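# Stretch a rubber band around two bench dogs

## Task

Loop the rubber band once around each of the two bench dogs, so that it sits on the sides of both dogs above the board and not on their tops. At the end the board has to lie flat and at rest on the table, the robot must not touch the band or hold anything, and the gripper should be opened and withdrawn.

## Robot and tools

ROBOT. One arm with six revolute joints and a two-finger gripper. Every row, and every per-joint list in a result, uses this order: elbow, waist, wrist pitch, wrist yaw, shoulder, wrist roll, then the gripper opening. Rely on this order only. The fingers extend along the gripper's +x axis and close along its y axis. end_effector_position is the point midway between the finger pads, 3 to 4 cm behind the tips.

FRAME. Positions are in metres in the scene frame. The origin lies on the table top under the arm's base, +z is up, and +y is to the left when facing along +x. The base may be tilted against the table. The printed hand position can be wrong, more so at long reach.

ROWS. A row is 7 plain numbers, each in [-1, 1]. The first six are joint offsets, scaled so that 1.0 equals 0.9615 rad for waist, shoulder and elbow, 1.713 rad for wrist pitch, 1.767 rad for wrist yaw and 1.728 rad for wrist roll. The seventh is an absolute opening: +1 is fully open (pad gap 0.088 m), empty fingers touch near -0.80, and values down to -1 close no further. Fully closing from open needs about 0.5 s.

execute_actions(actions). actions is a list of actions. Each action is a table of 0 to 15 rows, one row per 1/30 s step. A table with fewer than 15 rows repeats its last row until the action's 0.5 s is used up. In every row, the offsets are measured from the joint angles at the start of that action, not from the previous row. In the first action of a call, the start is the last angles a result in this scene reported. An empty list simply returns the state and images. Stated joint ranges (rad): waist -3.054 to 3.054, shoulder 0.000 to 3.142, elbow 0.000 to 2.356, wrist pitch -1.571 to 1.571, wrist yaw -1.571 to 1.571, wrist roll -3.142 to 3.142. An action that would push a joint more than 0.010 rad beyond an end is rejected. If the first action fails this check or any action is malformed, nothing in the call runs. Real ends can differ by up to 0.010 rad. A joint driven to its real end stops there and the result prints "joint sent to its limit"; the absence of that line proves nothing.

SPEED CAPS. On each step a joint's target can lead its measured angle by at most 0.211 rad (waist, shoulder, elbow), 0.213 (wrist pitch), 0.267 (wrist yaw) or 0.228 (wrist roll). If the targets would place the gripper over 70 mm from where it is measured, all are pulled back toward the measured angles. Big changes therefore take several actions, and an unfinished motion may need commanding again. Friction can leave a joint short, especially at full reach, or swallow a tiny turn, so check positions after each motion.

move(target, speed, blocking). target is one 7-number row as above. Its offsets are counted from the "Joint positions" in this scene's most recent result that printed them, not from the arm's pose when the move starts. The opening is sent at once. speed (0.01 to 2 rad/s, default 0.5) is the peak rate of the joint with the largest change. All joints finish together, so the hand travels on a curve and ignores obstacles. A path lasts between 0.5 and 10 s; a longer one is cut off short. The result adds a "move:" line giving the outcome (done, off_target, moving, held, fault), limits=held or limits=none, and the joint farthest from target. With blocking=false the result comes after 0.5 s while motion continues; call wait or stop before sending more rows or moves. Faster moves strike harder, and targets set beyond a contact press harder.

wait(seconds), 0 to 10: the arm keeps its last command; returns early when a running move finishes. stop(): brakes a running move, needing room to do so; the fingers carry on.

zoom_image(camera, region): camera is "cam_low" or "cam_wrist" (both 672x504); region is [x0, y0, x1, y1] in pixels from the top-left, at most 504 by 504.

finished_scene(scene): pass the integer number of the scene being ended. Irreversible; the goal must already hold and keep holding. The result reports success and the next task.

RESULTS. The state line gives end_effector_position, end_effector_quat_wxyz and velocities (m/s, rad/s). Joint positions and Joint velocities are in rad and rad/s, then the pad gap in m. "Joint targets" are the angles currently commanded and may drift without new input. "joint command not followed" means the clearance check altered targets (mounting blocks or posts count as arm). grip_measured is the opening on the command scale; it can be offset by about 1 mm and reads up to 3 mm (0.061) narrower while squeezing something hard. grip_effort_n is motor effort (negative closes), capped near 83 N, and stays non-zero at rest. Joint torques and External joint torques follow the joint order and include friction, offsets and held weight; extra lines cover earlier actions.

GRIPPING. To hold something, command roughly 0.07 below grip_measured; smaller margins grip softer. Items thinner than about 3 mm, like a band, get proportionally less force. Pads manage about 34 to 49 N each.

AVOID. Load limits (N m): waist 16.8, shoulder 20.8, elbow 20.8, wrist pitch 5.49, wrist yaw 5.47, wrist roll 5.13, counting held weight; reaching one halts the arm for 10 s and drops the rest of the call. Motors warm while loaded: MOTOR HOT appears from 50 °C, an OVER-TEMPERATURE FAULT at 95 °C, and power may cut if they stay hot. Occasional disturbances may pull held items or nudge loose ones. Anything leaving the table is a failure; dropping, slipping, slamming, hard hits or heavy pushing are penalised. The simulation keeps running while you compose replies, with the last command held.

Each tool is called after ">>>" as a command line: name --argument value for each argument, lists and objects as JSON in quotes; but a table of rows of numbers goes row by row, as --pt "numbers of a row", without its own name.

## Session

>>> execute_actions --actions '[]'

Scene clock: 0.00 s.
end_effector_position=(+0.1105, -0.3828, +0.1846) grip_measured=-0.378 grip_effort_n=n/a end_effector_quat_wxyz=(+0.301, +0.507, +0.557, -0.584) end_effector_velocity=(+0.000, +0.002, +0.001) end_effector_angular_velocity=(+0.009, -0.005, +0.001)
Joint names: [elbow, waist, wrist pitch, wrist yaw, shoulder, wrist roll]
Joint positions: [ 1.448 -1.51  -1.127 -0.095  1.391  0.467  0.02 ]
Joint velocities: [-0.002 -0.002 -0.007 -0.007 -0.002 -0.007  0.   ]
Joint torques (N m, as the arm reports them, + toward a larger angle): no reading
External joint torques (N m, as the arm's controller estimates them; a push from outside toward a larger angle lowers the number): no reading
Heat: hottest waist 29 °C (+0.0 °C/min).
Joint targets: [1.448 -1.510 -1.127 -0.095 1.391 0.467]

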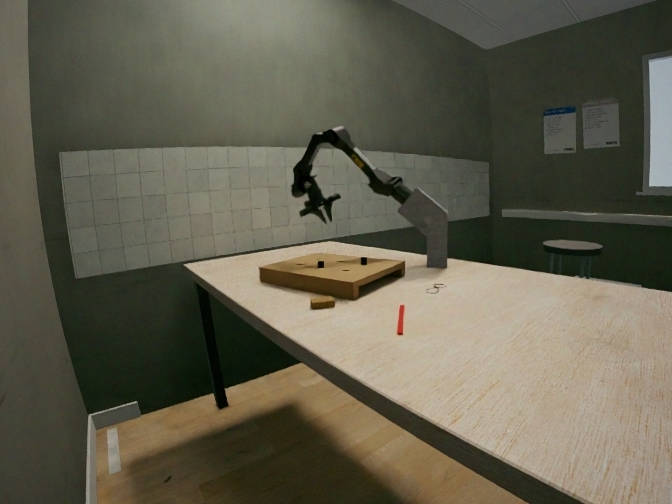

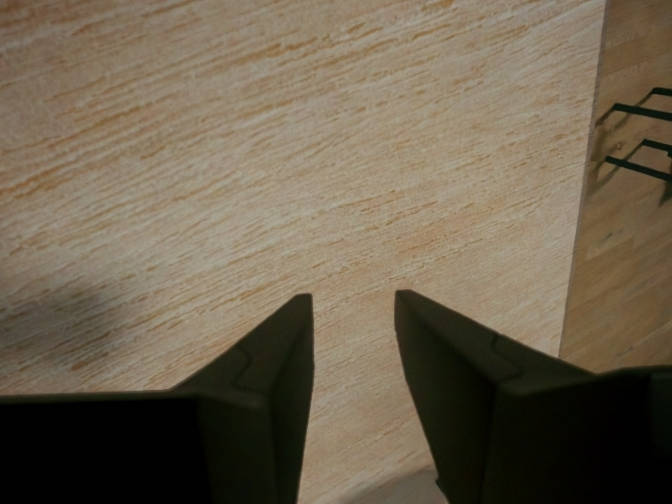

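>>> move --target '[-0.25,1,0,0.4,0,0.1,1]' --speed 1.0

>>> move --target '[0,1,0,0.14,0.3,0,1]' --speed 1.0

Scene clock: 12.63 s.
end_effector_position=(+0.2373, -0.2414, +0.1580) grip_measured=+0.990 grip_effort_n=16.0 end_effector_quat_wxyz=(+0.440, +0.246, +0.758, -0.413) end_effector_velocity=(+0.001, -0.001, -0.000) end_effector_angular_velocity=(-0.005, -0.005, +0.009)
Joint names: [elbow, waist, wrist pitch, wrist yaw, shoulder, wrist roll]
Joint positions: [ 1.218 -0.55  -1.127  0.609  1.391  0.638  0.088]
Joint velocities: [-0.002  0.002  0.007  0.007 -0.002 -0.007 -0.   ]
Joint torques (N m, as the arm reports them, + toward a larger angle): [ 2.39  1.89 -0.33  0.22 -7.86  0.13]
External joint torques (N m, as the arm's controller estimates them; a push from outside toward a larger angle lowers the number): [-1.07  0.16  0.18  0.07 -0.19  0.11]
Heat: hottest shoulder 32 °C (+14.2 °C/min).
Joint targets: [1.207 -0.548 -1.127 0.611 1.391 0.640]
move: done; limits=none; farthest joint: the elbow, 0.010 radians from its target (0.240 radians at the start)

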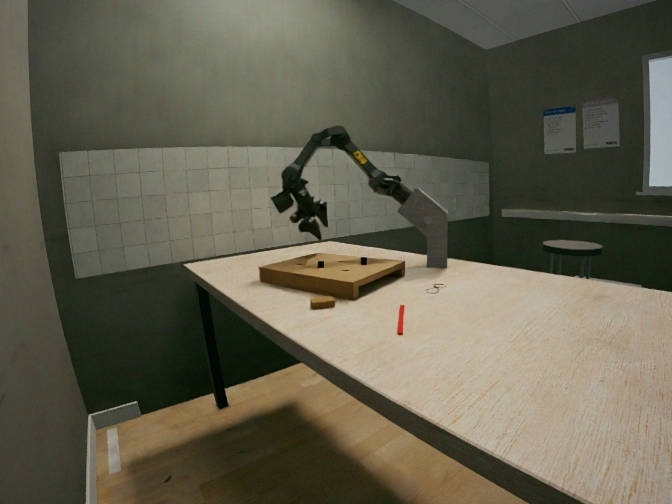

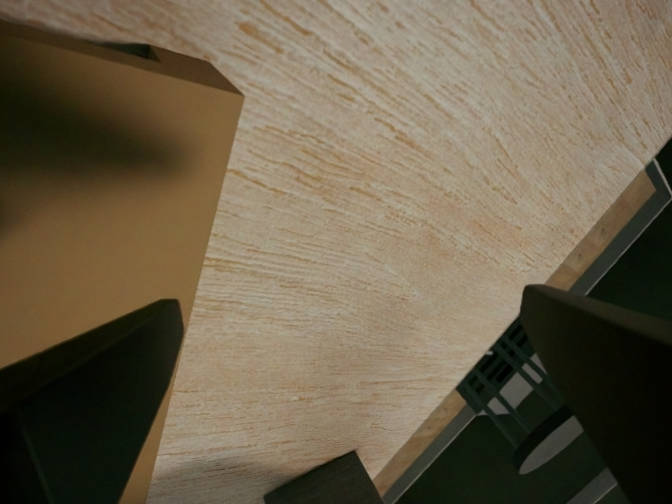

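Scene clock: 14.37 s.
end_effector_position=(+0.3451, -0.0105, +0.2301) grip_measured=+0.990 grip_effort_n=16.0 end_effector_quat_wxyz=(+0.681, +0.016, +0.731, -0.052) end_effector_velocity=(-0.005, +0.000, +0.000) end_effector_angular_velocity=(+0.000, +0.019, +0.028)
Joint names: [elbow, waist, wrist pitch, wrist yaw, shoulder, wrist roll]
Joint positions: [ 1.218  0.411 -1.127  0.854  1.668  0.638  0.088]
Joint velocities: [-0.002  0.002 -0.022 -0.007  0.002 -0.007  0.   ]
Joint torques (N m, as the arm reports them, + toward a larger angle): [ 3.67  5.63  0.25  0.14 -3.56  0.05]
External joint torques (N m, as the arm's controller estimates them; a push from outside toward a larger angle lowers the number): [0.1  0.18 0.17 0.11 1.17 0.05]
Heat: hottest shoulder 32 °C (+12.5 °C/min).
Joint targets: [1.218 0.411 -1.127 0.856 1.680 0.638]
move: off_target; limits=none; farthest joint: the shoulder, 0.012 radians from its target (0.288 radians at the start)

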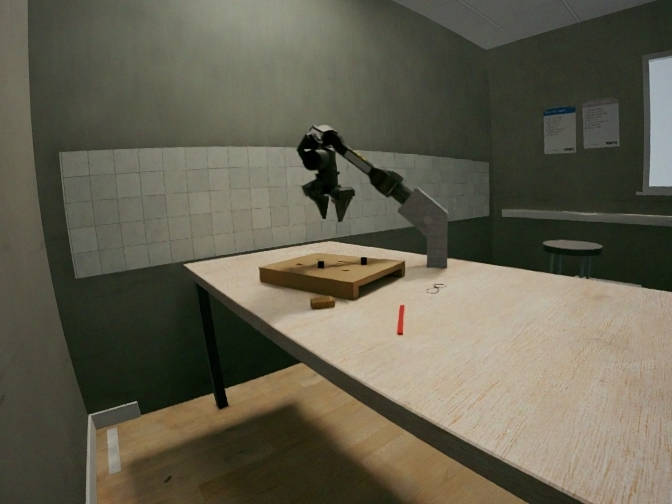

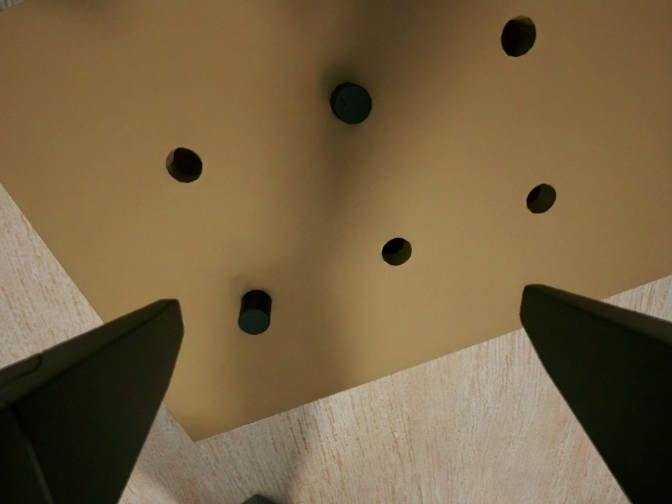

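>>> move --target '[0.069,0.526,0.05,-0.048,0.585,0.308,1]' --speed 1.0

Scene clock: 25.03 s.
end_effector_position=(+0.2498, +0.1982, +0.2509) grip_measured=+0.990 grip_effort_n=15.1 end_effector_quat_wxyz=(+0.708, -0.002, +0.706, +0.002) end_effector_velocity=(-0.003, -0.003, +0.001) end_effector_angular_velocity=(-0.011, +0.011, +0.024)
Joint names: [elbow, waist, wrist pitch, wrist yaw, shoulder, wrist roll]
Joint positions: [ 1.276  0.917 -1.043  0.772  2.217  1.168  0.088]
Joint velocities: [-0.002  0.002 -0.022 -0.007 -0.002 -0.007 -0.   ]
Joint torques (N m, as the arm reports them, + toward a larger angle): [ 4.87  7.04  0.5  -0.04 -4.02  0.11]
External joint torques (N m, as the arm's controller estimates them; a push from outside toward a larger angle lowers the number): [ 0.75  0.25  0.27 -0.09  1.43  0.11]
Heat: hottest shoulder 31 °C (+4.8 °C/min).
Joint targets: [1.284 0.917 -1.042 0.769 2.230 1.170]
move: off_target; limits=none; farthest joint: the shoulder, 0.014 radians from its target (0.563 radians at the start)

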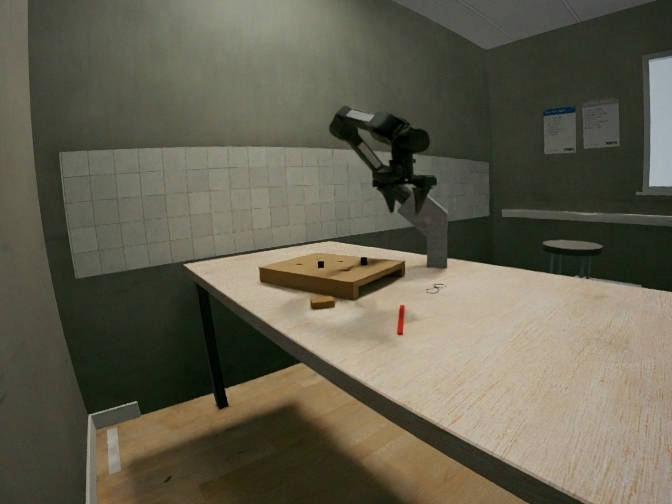

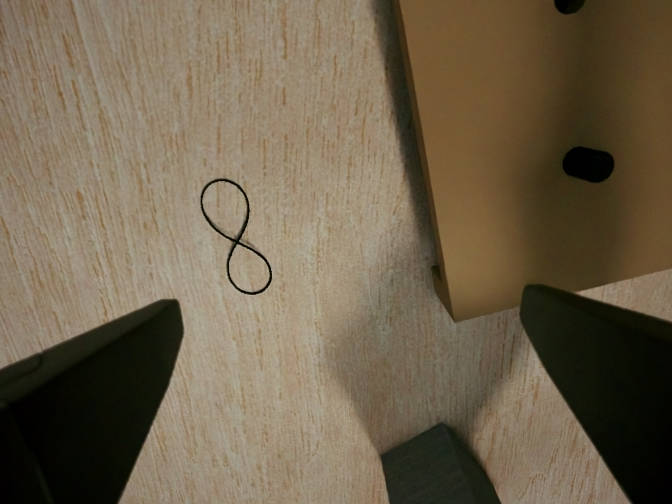

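>>> move --target '[0.165,-0.196,0.36,0.033,0.626,-0.146,-0.3]' --speed 0.8

Scene clock: 38.77 s.
end_effector_position=(+0.2157, +0.3068, +0.0815) grip_measured=-0.297 grip_effort_n=-18.4 end_effector_quat_wxyz=(+0.708, -0.001, +0.706, +0.003) end_effector_velocity=(-0.002, +0.002, -0.000) end_effector_angular_velocity=(+0.016, +0.016, -0.014)
Joint names: [elbow, waist, wrist pitch, wrist yaw, shoulder, wrist roll]
Joint positions: [ 1.428  0.735 -0.428  0.828  2.803  0.917  0.024]
Joint velocities: [-0.002 -0.002  0.007 -0.022 -0.002  0.007 -0.   ]
Joint torques (N m, as the arm reports them, + toward a larger angle): [ 3.23  7.61  0.48  0.13 -5.46 -0.03]
External joint torques (N m, as the arm's controller estimates them; a push from outside toward a larger angle lowers the number): [ 0.57 -0.27  0.24  0.09  1.64 -0.03]
Heat: hottest waist 33 °C (+6.2 °C/min).
Joint targets: [1.434 0.729 -0.427 0.830 2.818 0.915]
move: off_target; limits=none; farthest joint: the shoulder, 0.016 radians from its target (0.602 radians at the start)

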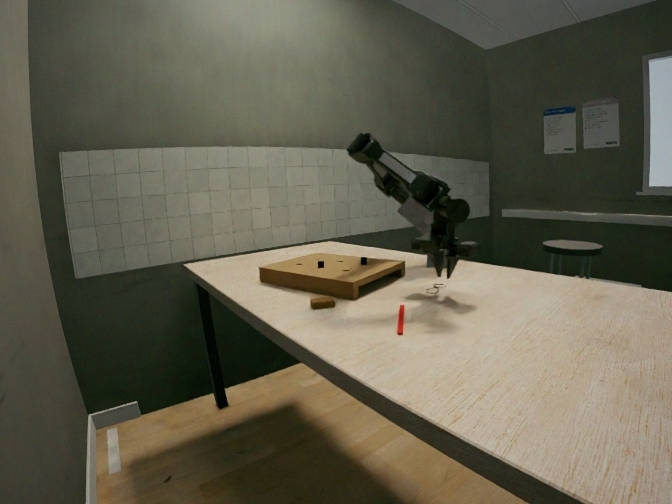

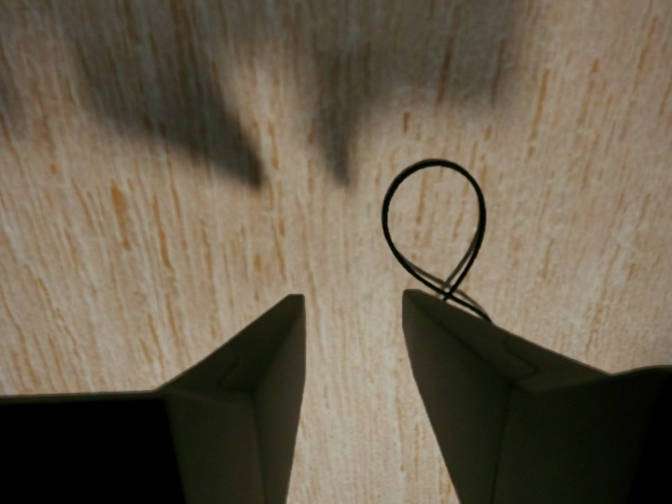

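>>> move --target '[0.013,-0.12,0.071,0.012,0.023,-0.094,-0.3]' --speed 0.3

Scene clock: 50.30 s.
end_effector_position=(+0.2407, +0.2965, +0.0510) grip_measured=-0.297 grip_effort_n=-18.8 end_effector_quat_wxyz=(+0.708, -0.001, +0.706, +0.003) end_effector_velocity=(-0.003, -0.003, -0.000) end_effector_angular_velocity=(-0.006, +0.017, +0.022)
Joint names: [elbow, waist, wrist pitch, wrist yaw, shoulder, wrist roll]
Joint positions: [ 1.434  0.626 -0.309  0.847  2.809  0.757  0.024]
Joint velocities: [-0.002 -0.002 -0.022 -0.007 -0.002 -0.007  0.   ]
Joint torques (N m, as the arm reports them, + toward a larger angle): [ 2.86  7.86  0.5   0.11 -5.31 -0.07]
External joint torques (N m, as the arm's controller estimates them; a push from outside toward a larger angle lowers the number): [ 0.66 -0.25  0.28  0.07  1.59 -0.07]
Heat: hottest waist 35 °C (+7.2 °C/min).
Joint targets: [1.441 0.619 -0.307 0.849 2.825 0.755]
move: off_target; limits=none; farthest joint: the shoulder, 0.016 radians from its target (0.023 radians at the start)

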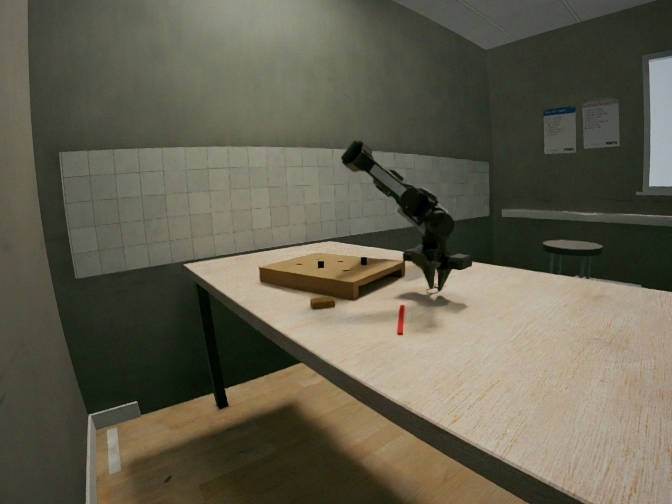

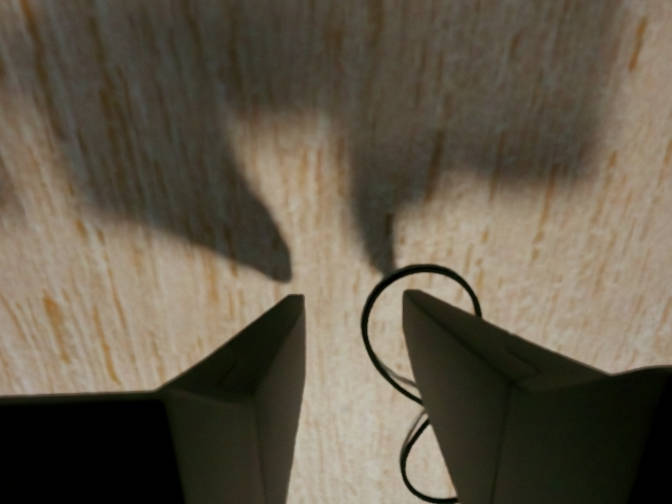

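>>> move --target '[0.016,-0.04,0.031,0,0.05,-0.027,-0.3]' --speed 0.15

Scene clock: 57.00 s.
end_effector_position=(+0.2435, +0.2991, +0.0402) grip_measured=-0.297 grip_effort_n=-18.4 end_effector_quat_wxyz=(+0.711, -0.000, +0.703, +0.005) end_effector_velocity=(+0.002, -0.001, -0.000) end_effector_angular_velocity=(-0.004, -0.007, +0.015)
Joint names: [elbow, waist, wrist pitch, wrist yaw, shoulder, wrist roll]
Joint positions: [ 1.446  0.604 -0.259  0.851  2.833  0.713  0.024]
Joint velocities: [-0.002 -0.002  0.007  0.007 -0.002 -0.022 -0.   ]
Joint torques (N m, as the arm reports them, + toward a larger angle): [ 2.51  6.96  0.6  -0.12 -4.29 -0.01]
External joint torques (N m, as the arm's controller estimates them; a push from outside toward a larger angle lowers the number): [ 0.32 -1.26  0.34 -0.15  2.72 -0.01]
Heat: hottest waist 36 °C (+7.4 °C/min).
Joint targets: [1.450 0.587 -0.256 0.847 2.857 0.711]
move: off_target; limits=none; farthest joint: the shoulder, 0.024 radians from its target (0.048 radians at the start)

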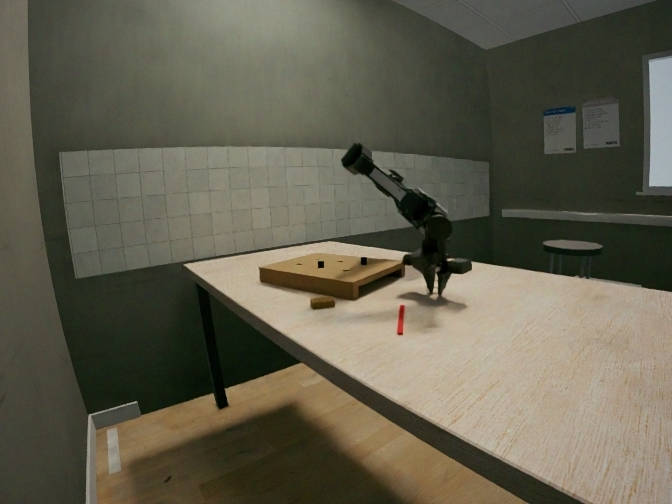

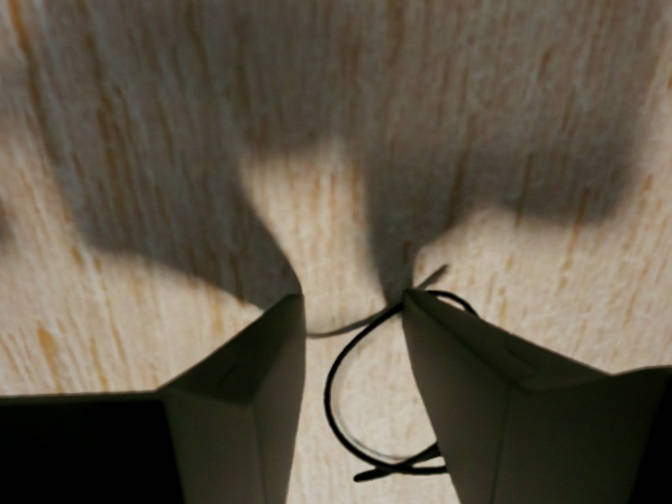

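>>> move --target '[-0.012,0.025,-0.02,0,-0.035,0.017,-0.3]' --speed 0.2

>>> move --target '[-0.035,0.022,0.009,0,0.025,0.016,-0.3]' --speed 0.2

Scene clock: 65.00 s.
end_effector_position=(+0.2459, +0.3005, +0.0528) grip_measured=-0.297 grip_effort_n=-18.4 end_effector_quat_wxyz=(+0.715, +0.002, +0.700, +0.006) end_effector_velocity=(-0.002, -0.004, -0.000) end_effector_angular_velocity=(-0.017, +0.007, +0.022)
Joint names: [elbow, waist, wrist pitch, wrist yaw, shoulder, wrist roll]
Joint positions: [ 1.443  0.629 -0.291  0.852  2.809  0.74   0.024]
Joint velocities: [-0.002 -0.002 -0.022  0.007 -0.002 -0.007 -0.   ]
Joint torques (N m, as the arm reports them, + toward a larger angle): [ 1.49  8.38  0.28 -0.02 -8.24  0.11]
External joint torques (N m, as the arm's controller estimates them; a push from outside toward a larger angle lowers the number): [-0.84  0.2   0.01 -0.06 -1.2   0.11]
Heat: hottest waist 37 °C (+7.0 °C/min).
Joint targets: [1.434 0.628 -0.293 0.850 2.799 0.743]
move: done; limits=none; farthest joint: the shoulder, 0.010 radians from its target (0.034 radians at the start)

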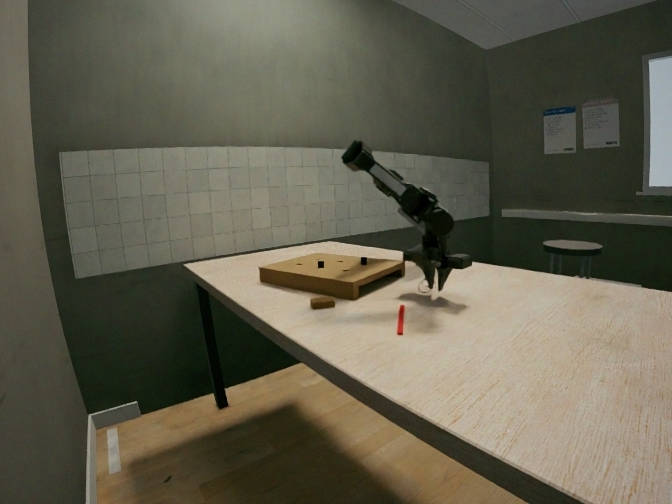

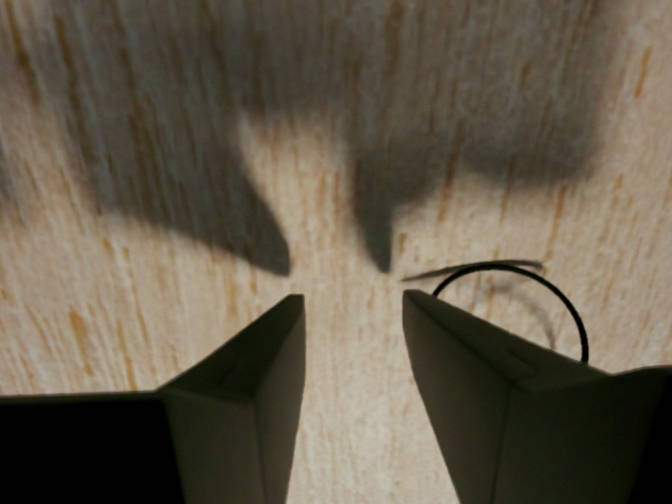

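Scene clock: 65.83 s.
end_effector_position=(+0.2336, +0.3025, +0.0544) grip_measured=-0.297 grip_effort_n=-18.4 end_effector_quat_wxyz=(+0.716, +0.001, +0.698, +0.008) end_effector_velocity=(-0.003, -0.004, -0.002) end_effector_angular_velocity=(-0.015, +0.004, +0.018)
Joint names: [elbow, waist, wrist pitch, wrist yaw, shoulder, wrist roll]
Joint positions: [ 1.418  0.651 -0.277  0.852  2.818  0.765  0.024]
Joint velocities: [-0.007 -0.002 -0.007  0.007  0.002 -0.007 -0.   ]
Joint torques (N m, as the arm reports them, + toward a larger angle): [ 1.54  8.17  0.52  0.05 -5.45  0.13]
External joint torques (N m, as the arm's controller estimates them; a push from outside toward a larger angle lowers the number): [-0.68  0.1   0.27  0.02  1.42  0.13]
Heat: hottest waist 37 °C (+7.0 °C/min).
Joint targets: [1.409 0.651 -0.276 0.852 2.833 0.768]
move: off_target; limits=none; farthest joint: the shoulder, 0.015 radians from its target (0.024 radians at the start)

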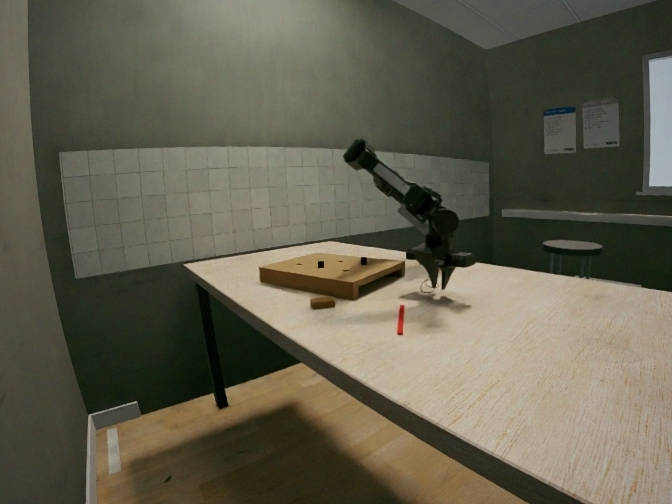

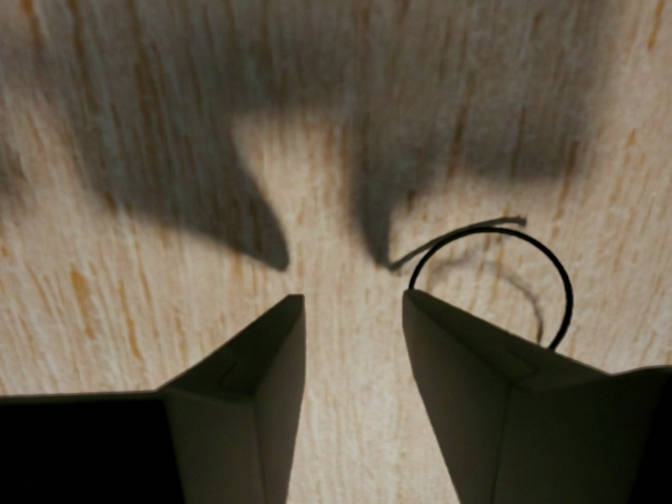

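>>> move --target '[0,0.12,-0.15,0,-0.15,0.08,-0.3]' --speed 0.5

>>> zoom_image --camera "cam_low" --region '[380, 230, 500, 320]'

Scene clock: 70.40 s.
end_effector_position=(+0.2415, +0.2946, +0.1199) grip_measured=-0.297 grip_effort_n=-18.4 end_effector_quat_wxyz=(+0.722, -0.013, +0.691, +0.016) end_effector_velocity=(+0.002, -0.001, -0.000) end_effector_angular_velocity=(+0.008, +0.006, -0.006)
Joint names: [elbow, waist, wrist pitch, wrist yaw, shoulder, wrist roll]
Joint positions: [ 1.418  0.768 -0.532  0.852  2.685  0.901  0.024]
Joint velocities: [-0.002 -0.007  0.007 -0.007 -0.007 -0.007 -0.   ]
Joint torques (N m, as the arm reports them, + toward a larger angle): [ 3.04  8.13  0.3   0.08 -8.59  0.12]
External joint torques (N m, as the arm's controller estimates them; a push from outside toward a larger angle lowers the number): [-0.11  0.23  0.02  0.   -1.4   0.12]
Heat: hottest waist 37 °C (+6.1 °C/min).
Joint targets: [1.418 0.767 -0.534 0.852 2.674 0.904]
move: off_target; limits=none; farthest joint: the shoulder, 0.011 radians from its target (0.144 radians at the start)

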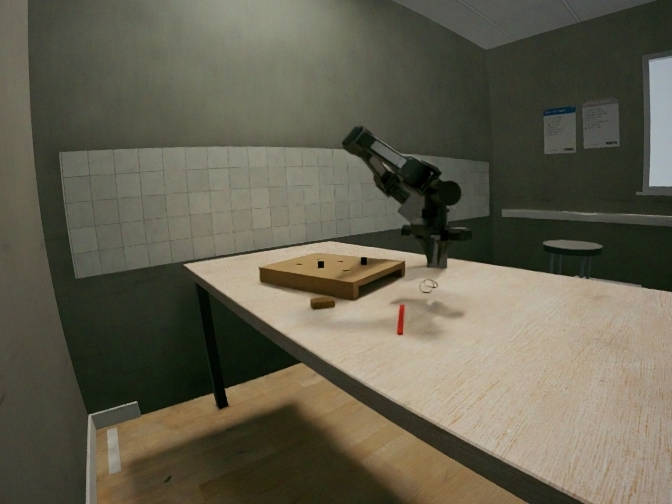

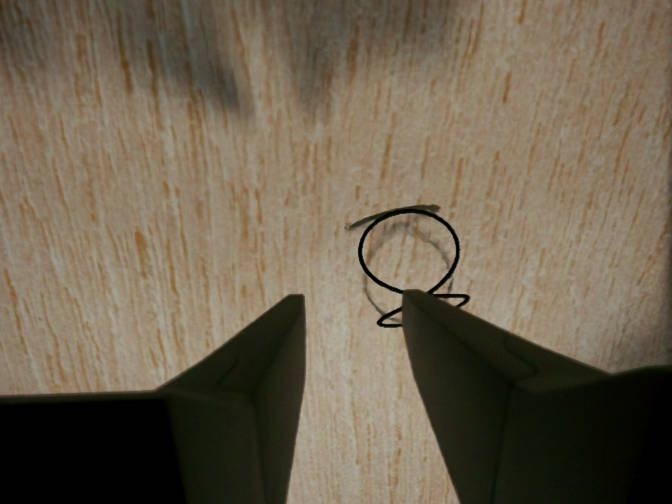

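Region (380, 230, 500, 320) of cam_low's 672x504 image, scaled by 4.200, with more detail than that image has; it fills the top 378 rows of this view, and the rest is white.

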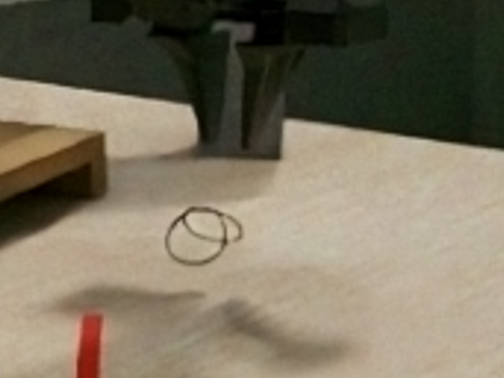

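>>> move --target '[-0.082,-0.125,0.137,0,0.061,-0.079,-0.3]' --speed 0.4

Scene clock: 81.97 s.
end_effector_position=(+0.2405, +0.2855, +0.0708) grip_measured=-0.297 grip_effort_n=-18.4 end_effector_quat_wxyz=(+0.716, +0.000, +0.698, +0.009) end_effector_velocity=(+0.000, -0.000, +0.000) end_effector_angular_velocity=(+0.003, +0.008, -0.007)
Joint names: [elbow, waist, wrist pitch, wrist yaw, shoulder, wrist roll]
Joint positions: [ 1.347  0.655 -0.299  0.852  2.728  0.767  0.024]
Joint velocities: [ 0.002 -0.002 -0.007 -0.007 -0.002  0.007  0.   ]
Joint torques (N m, as the arm reports them, + toward a larger angle): [ 1.56  7.67  0.51  0.04 -5.24 -0.04]
External joint torques (N m, as the arm's controller estimates them; a push from outside toward a larger angle lowers the number): [-0.78 -0.22  0.25 -0.01  1.55 -0.04]
Heat: hottest waist 39 °C (+8.0 °C/min).
Joint targets: [1.339 0.648 -0.297 0.852 2.743 0.765]
move: off_target; limits=none; farthest joint: the shoulder, 0.015 radians from its target (0.059 radians at the start)

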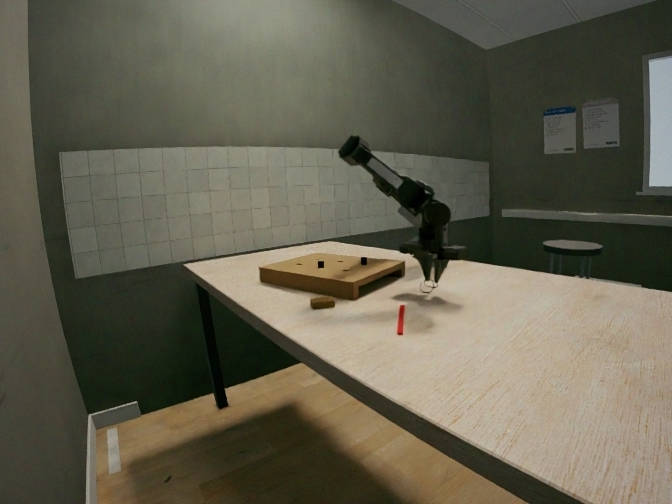

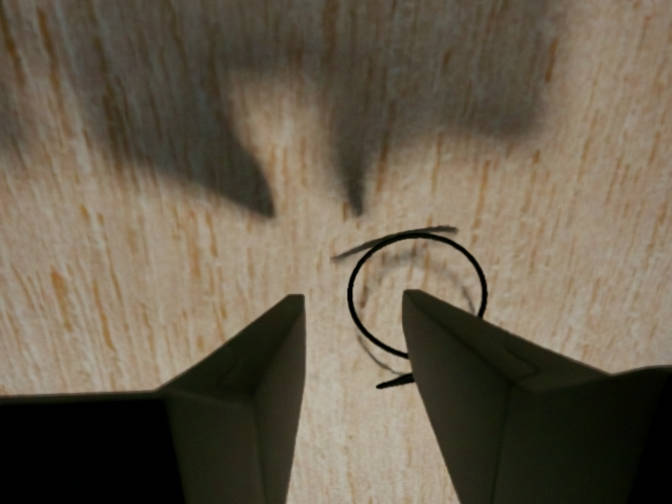

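>>> move --target '[0.02,-0.045,0.036,0,0.056,-0.03,-0.3]' --speed 0.15

Scene clock: 86.63 s.
end_effector_position=(+0.2410, +0.2868, +0.0529) grip_measured=-0.297 grip_effort_n=-17.9 end_effector_quat_wxyz=(+0.714, +0.000, +0.700, +0.008) end_effector_velocity=(-0.003, -0.003, -0.000) end_effector_angular_velocity=(-0.006, +0.017, +0.052)
Joint names: [elbow, waist, wrist pitch, wrist yaw, shoulder, wrist roll]
Joint positions: [ 1.36   0.618 -0.239  0.852  2.766  0.718  0.024]
Joint velocities: [-0.002 -0.002 -0.022 -0.007 -0.002 -0.037 -0.   ]
Joint torques (N m, as the arm reports them, + toward a larger angle): [ 2.77  7.58  0.51  0.04 -5.06 -0.04]
External joint torques (N m, as the arm's controller estimates them; a push from outside toward a larger angle lowers the number): [ 0.66 -0.42  0.25  0.    1.71 -0.04]
Heat: hottest waist 39 °C (+8.2 °C/min).
Joint targets: [1.367 0.611 -0.238 0.852 2.782 0.715]
move: off_target; limits=none; farthest joint: the shoulder, 0.016 radians from its target (0.054 radians at the start)

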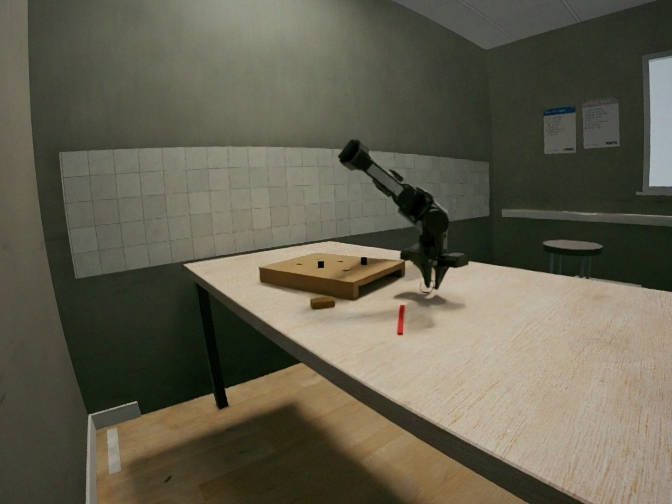

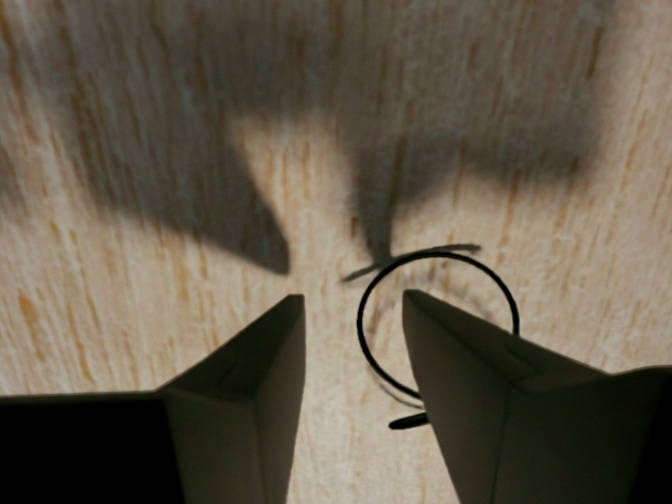

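>>> move --target '[0.008,-0.026,0.018,0,0.036,-0.015,-0.3]' --speed 0.15

Scene clock: 89.97 s.
end_effector_position=(+0.2390, +0.2860, +0.0433) grip_measured=-0.297 grip_effort_n=-18.8 end_effector_quat_wxyz=(+0.712, -0.002, +0.702, +0.008) end_effector_velocity=(-0.001, +0.001, -0.001) end_effector_angular_velocity=(+0.005, +0.005, +0.004)
Joint names: [elbow, waist, wrist pitch, wrist yaw, shoulder, wrist roll]
Joint positions: [ 1.362  0.598 -0.21   0.852  2.786  0.694  0.024]
Joint velocities: [-0.002 -0.002  0.007 -0.007  0.002 -0.007 -0.   ]
Joint torques (N m, as the arm reports them, + toward a larger angle): [ 2.54  7.7   0.51  0.03 -5.11 -0.03]
External joint torques (N m, as the arm's controller estimates them; a push from outside toward a larger angle lowers the number): [ 0.56 -0.19  0.26  0.    1.53 -0.03]
Heat: hottest waist 39 °C (+8.0 °C/min).
Joint targets: [1.368 0.592 -0.209 0.852 2.801 0.692]
move: off_target; limits=none; farthest joint: the shoulder, 0.015 radians from its target (0.034 radians at the start)

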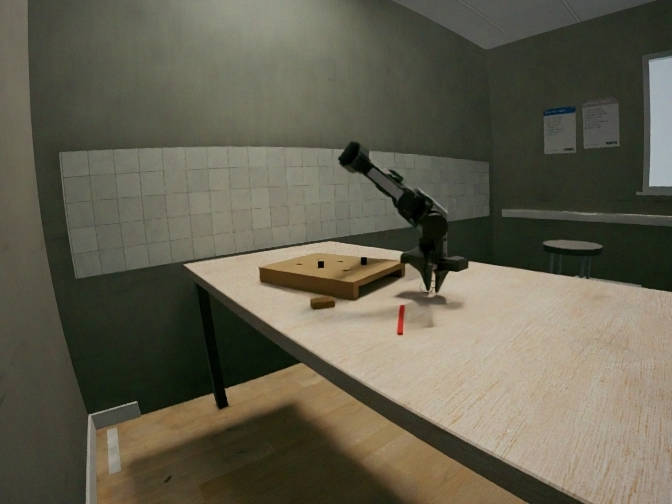

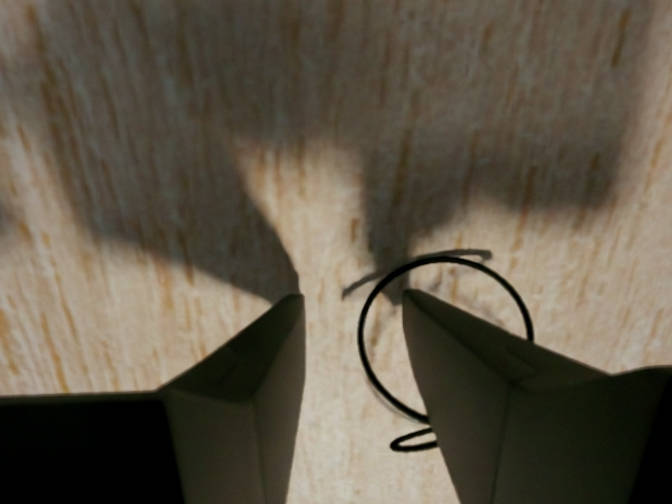

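Near the table. Close.

>>> execute_actions --actions '[[[0,0,0,0,0,0,-0.6]],[[0,0,0,0,0,0,-1]],[[0,0,0,0,0,0,-1]]]'

>>> move --target '[0,0.2,-0.25,0,-0.3,0.15,-1]' --speed 0.4

>>> zoom_image --camera "cam_low" --region '[360, 180, 520, 320]'

Scene clock: 95.70 s.
end_effector_position=(+0.2388, +0.2868, +0.0441) grip_measured=-0.804 grip_effort_n=-83.5 end_effector_quat_wxyz=(+0.713, -0.002, +0.701, +0.009) end_effector_velocity=(+0.002, +0.001, +0.000) end_effector_angular_velocity=(+0.010, +0.000, -0.003)
Joint names: [elbow, waist, wrist pitch, wrist yaw, shoulder, wrist roll]
Joint positions: [ 1.362  0.602 -0.21   0.852  2.786  0.694  0.   ]
Joint velocities: [ 0.002 -0.002  0.007 -0.007 -0.002 -0.007  0.   ]
Joint torques (N m, as the arm reports them, + toward a larger angle): [ 2.01  8.16  0.4   0.03 -6.82  0.04]
External joint torques (N m, as the arm's controller estimates them; a push from outside toward a larger angle lowers the number): [-0.05  0.21  0.13 -0.01 -0.11  0.04]
External joint torques at the end of the 1st action: [ 0.1   0.2   0.14  0.01 -0.2   0.05]
External joint torques at the end of the 2nd action: [ 0.03  0.14  0.14  0.02 -0.06  0.01]
Heat: hottest waist 40 °C (+8.0 °C/min).
Joint targets: [1.362 0.600 -0.210 0.852 2.786 0.694]

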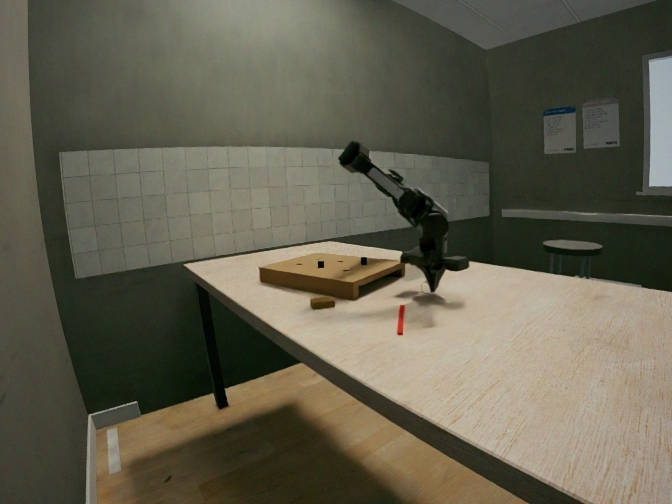

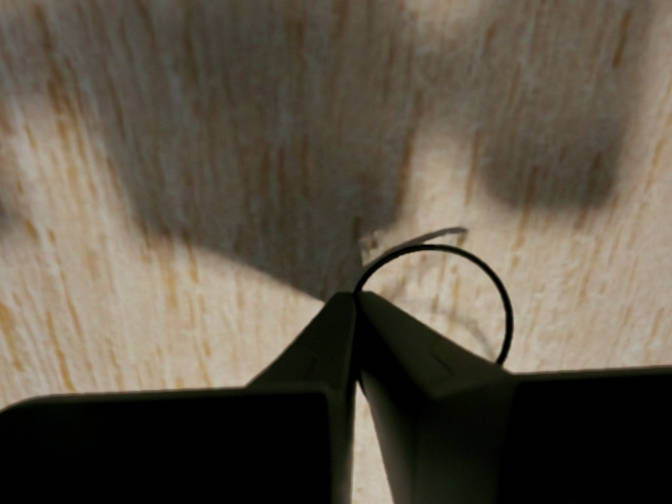

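Scene clock: 97.37 s.
end_effector_position=(+0.2652, +0.2679, +0.1654) grip_measured=-0.804 grip_effort_n=-83.5 end_effector_quat_wxyz=(+0.730, +0.011, +0.683, +0.008) end_effector_velocity=(-0.001, -0.005, -0.001) end_effector_angular_velocity=(-0.019, +0.003, +0.021)
Joint names: [elbow, waist, wrist pitch, wrist yaw, shoulder, wrist roll]
Joint positions: [ 1.362  0.795 -0.636  0.852  2.508  0.951  0.   ]
Joint velocities: [-0.002 -0.002 -0.022  0.007 -0.002 -0.007  0.   ]
Joint torques (N m, as the arm reports them, + toward a larger angle): [ 3.51  7.92  0.33  0.07 -8.25  0.08]
External joint torques (N m, as the arm's controller estimates them; a push from outside toward a larger angle lowers the number): [ 0.01  0.13  0.02 -0.01 -1.51  0.08]
Heat: hottest waist 40 °C (+7.1 °C/min).
Joint targets: [1.362 0.794 -0.638 0.852 2.497 0.953]
move: done; limits=none; farthest joint: the shoulder, 0.010 radians from its target (0.288 radians at the start)

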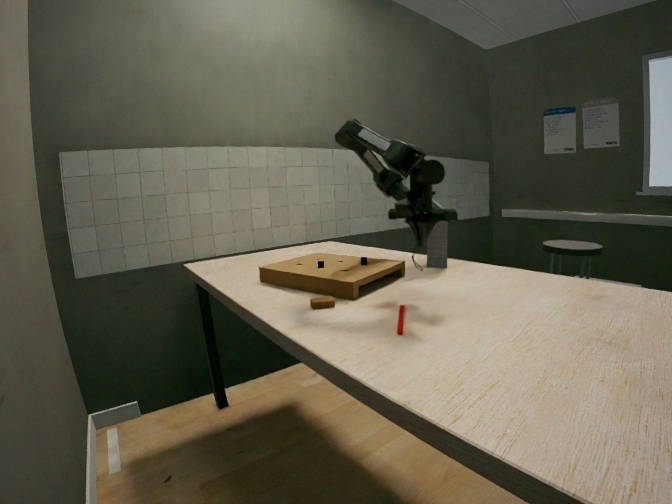

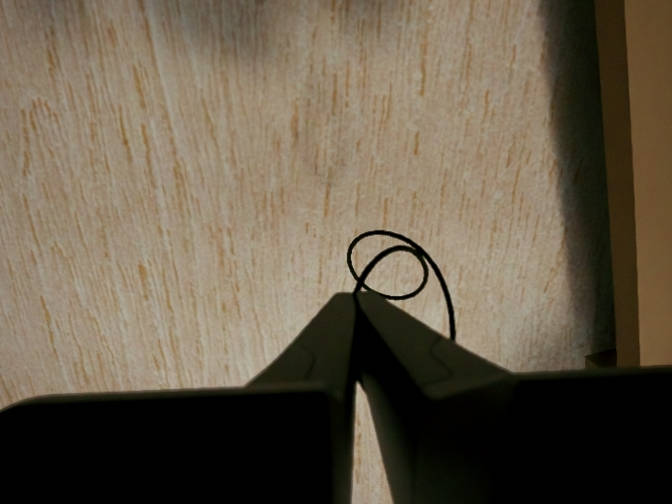

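Region (360, 180, 520, 320) of cam_low's 672x504 image, scaled by 3.150, with more detail than that image has; it fills the top 441 rows of this view, and the rest is white.

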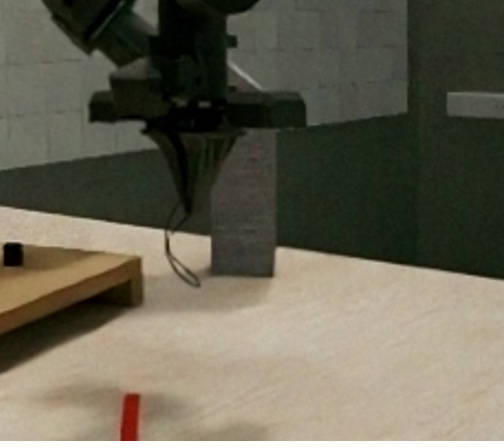

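>>> move --target '[-0.085,0.127,-0.238,-0.045,-0.31,0.126,-1]' --speed 0.8

>>> zoom_image --camera "cam_low" --region '[340, 150, 500, 290]'

Scene clock: 116.70 s.
end_effector_position=(+0.2540, +0.2013, +0.2535) grip_measured=-0.804 grip_effort_n=-83.5 end_effector_quat_wxyz=(+0.711, +0.004, +0.703, +0.002) end_effector_velocity=(-0.003, -0.002, +0.003) end_effector_angular_velocity=(+0.002, +0.022, +0.003)
Joint names: [elbow, waist, wrist pitch, wrist yaw, shoulder, wrist roll]
Joint positions: [ 1.292  0.918 -1.042  0.775  2.219  1.166  0.   ]
Joint velocities: [ 0.002  0.002 -0.022 -0.022 -0.007  0.007  0.   ]
Joint torques (N m, as the arm reports them, + toward a larger angle): [ 2.9   6.97  0.26 -0.03 -6.68  0.11]
External joint torques (N m, as the arm's controller estimates them; a push from outside toward a larger angle lowers the number): [-1.28  0.16  0.01 -0.09 -1.16  0.11]
Heat: hottest waist 41 °C (+5.0 °C/min).
Joint targets: [1.280 0.917 -1.044 0.773 2.210 1.168]
move: off_target; limits=none; farthest joint: the elbow, 0.012 radians from its target (0.082 radians at the start)

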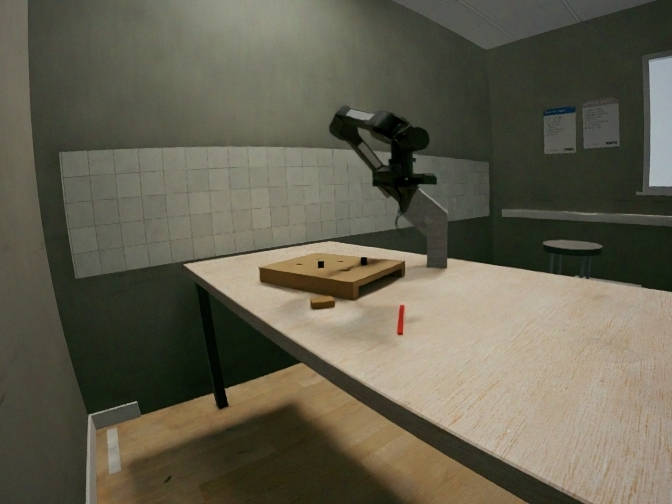

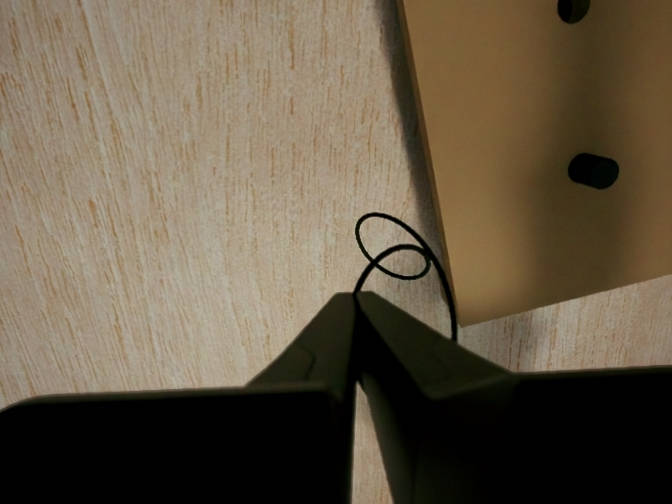

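Region (340, 150, 500, 290) of cam_low's 672x504 image, scaled by 3.150, with more detail than that image has; it fills the top 441 rows of this view, and the rest is white.

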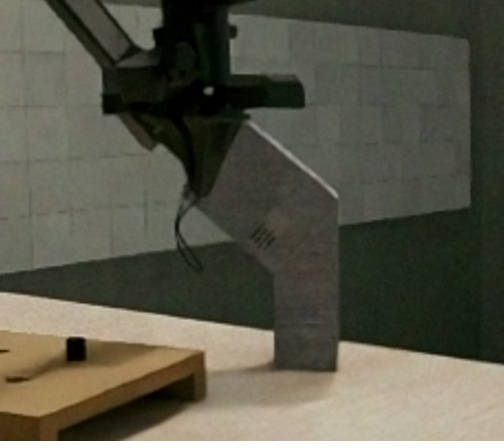

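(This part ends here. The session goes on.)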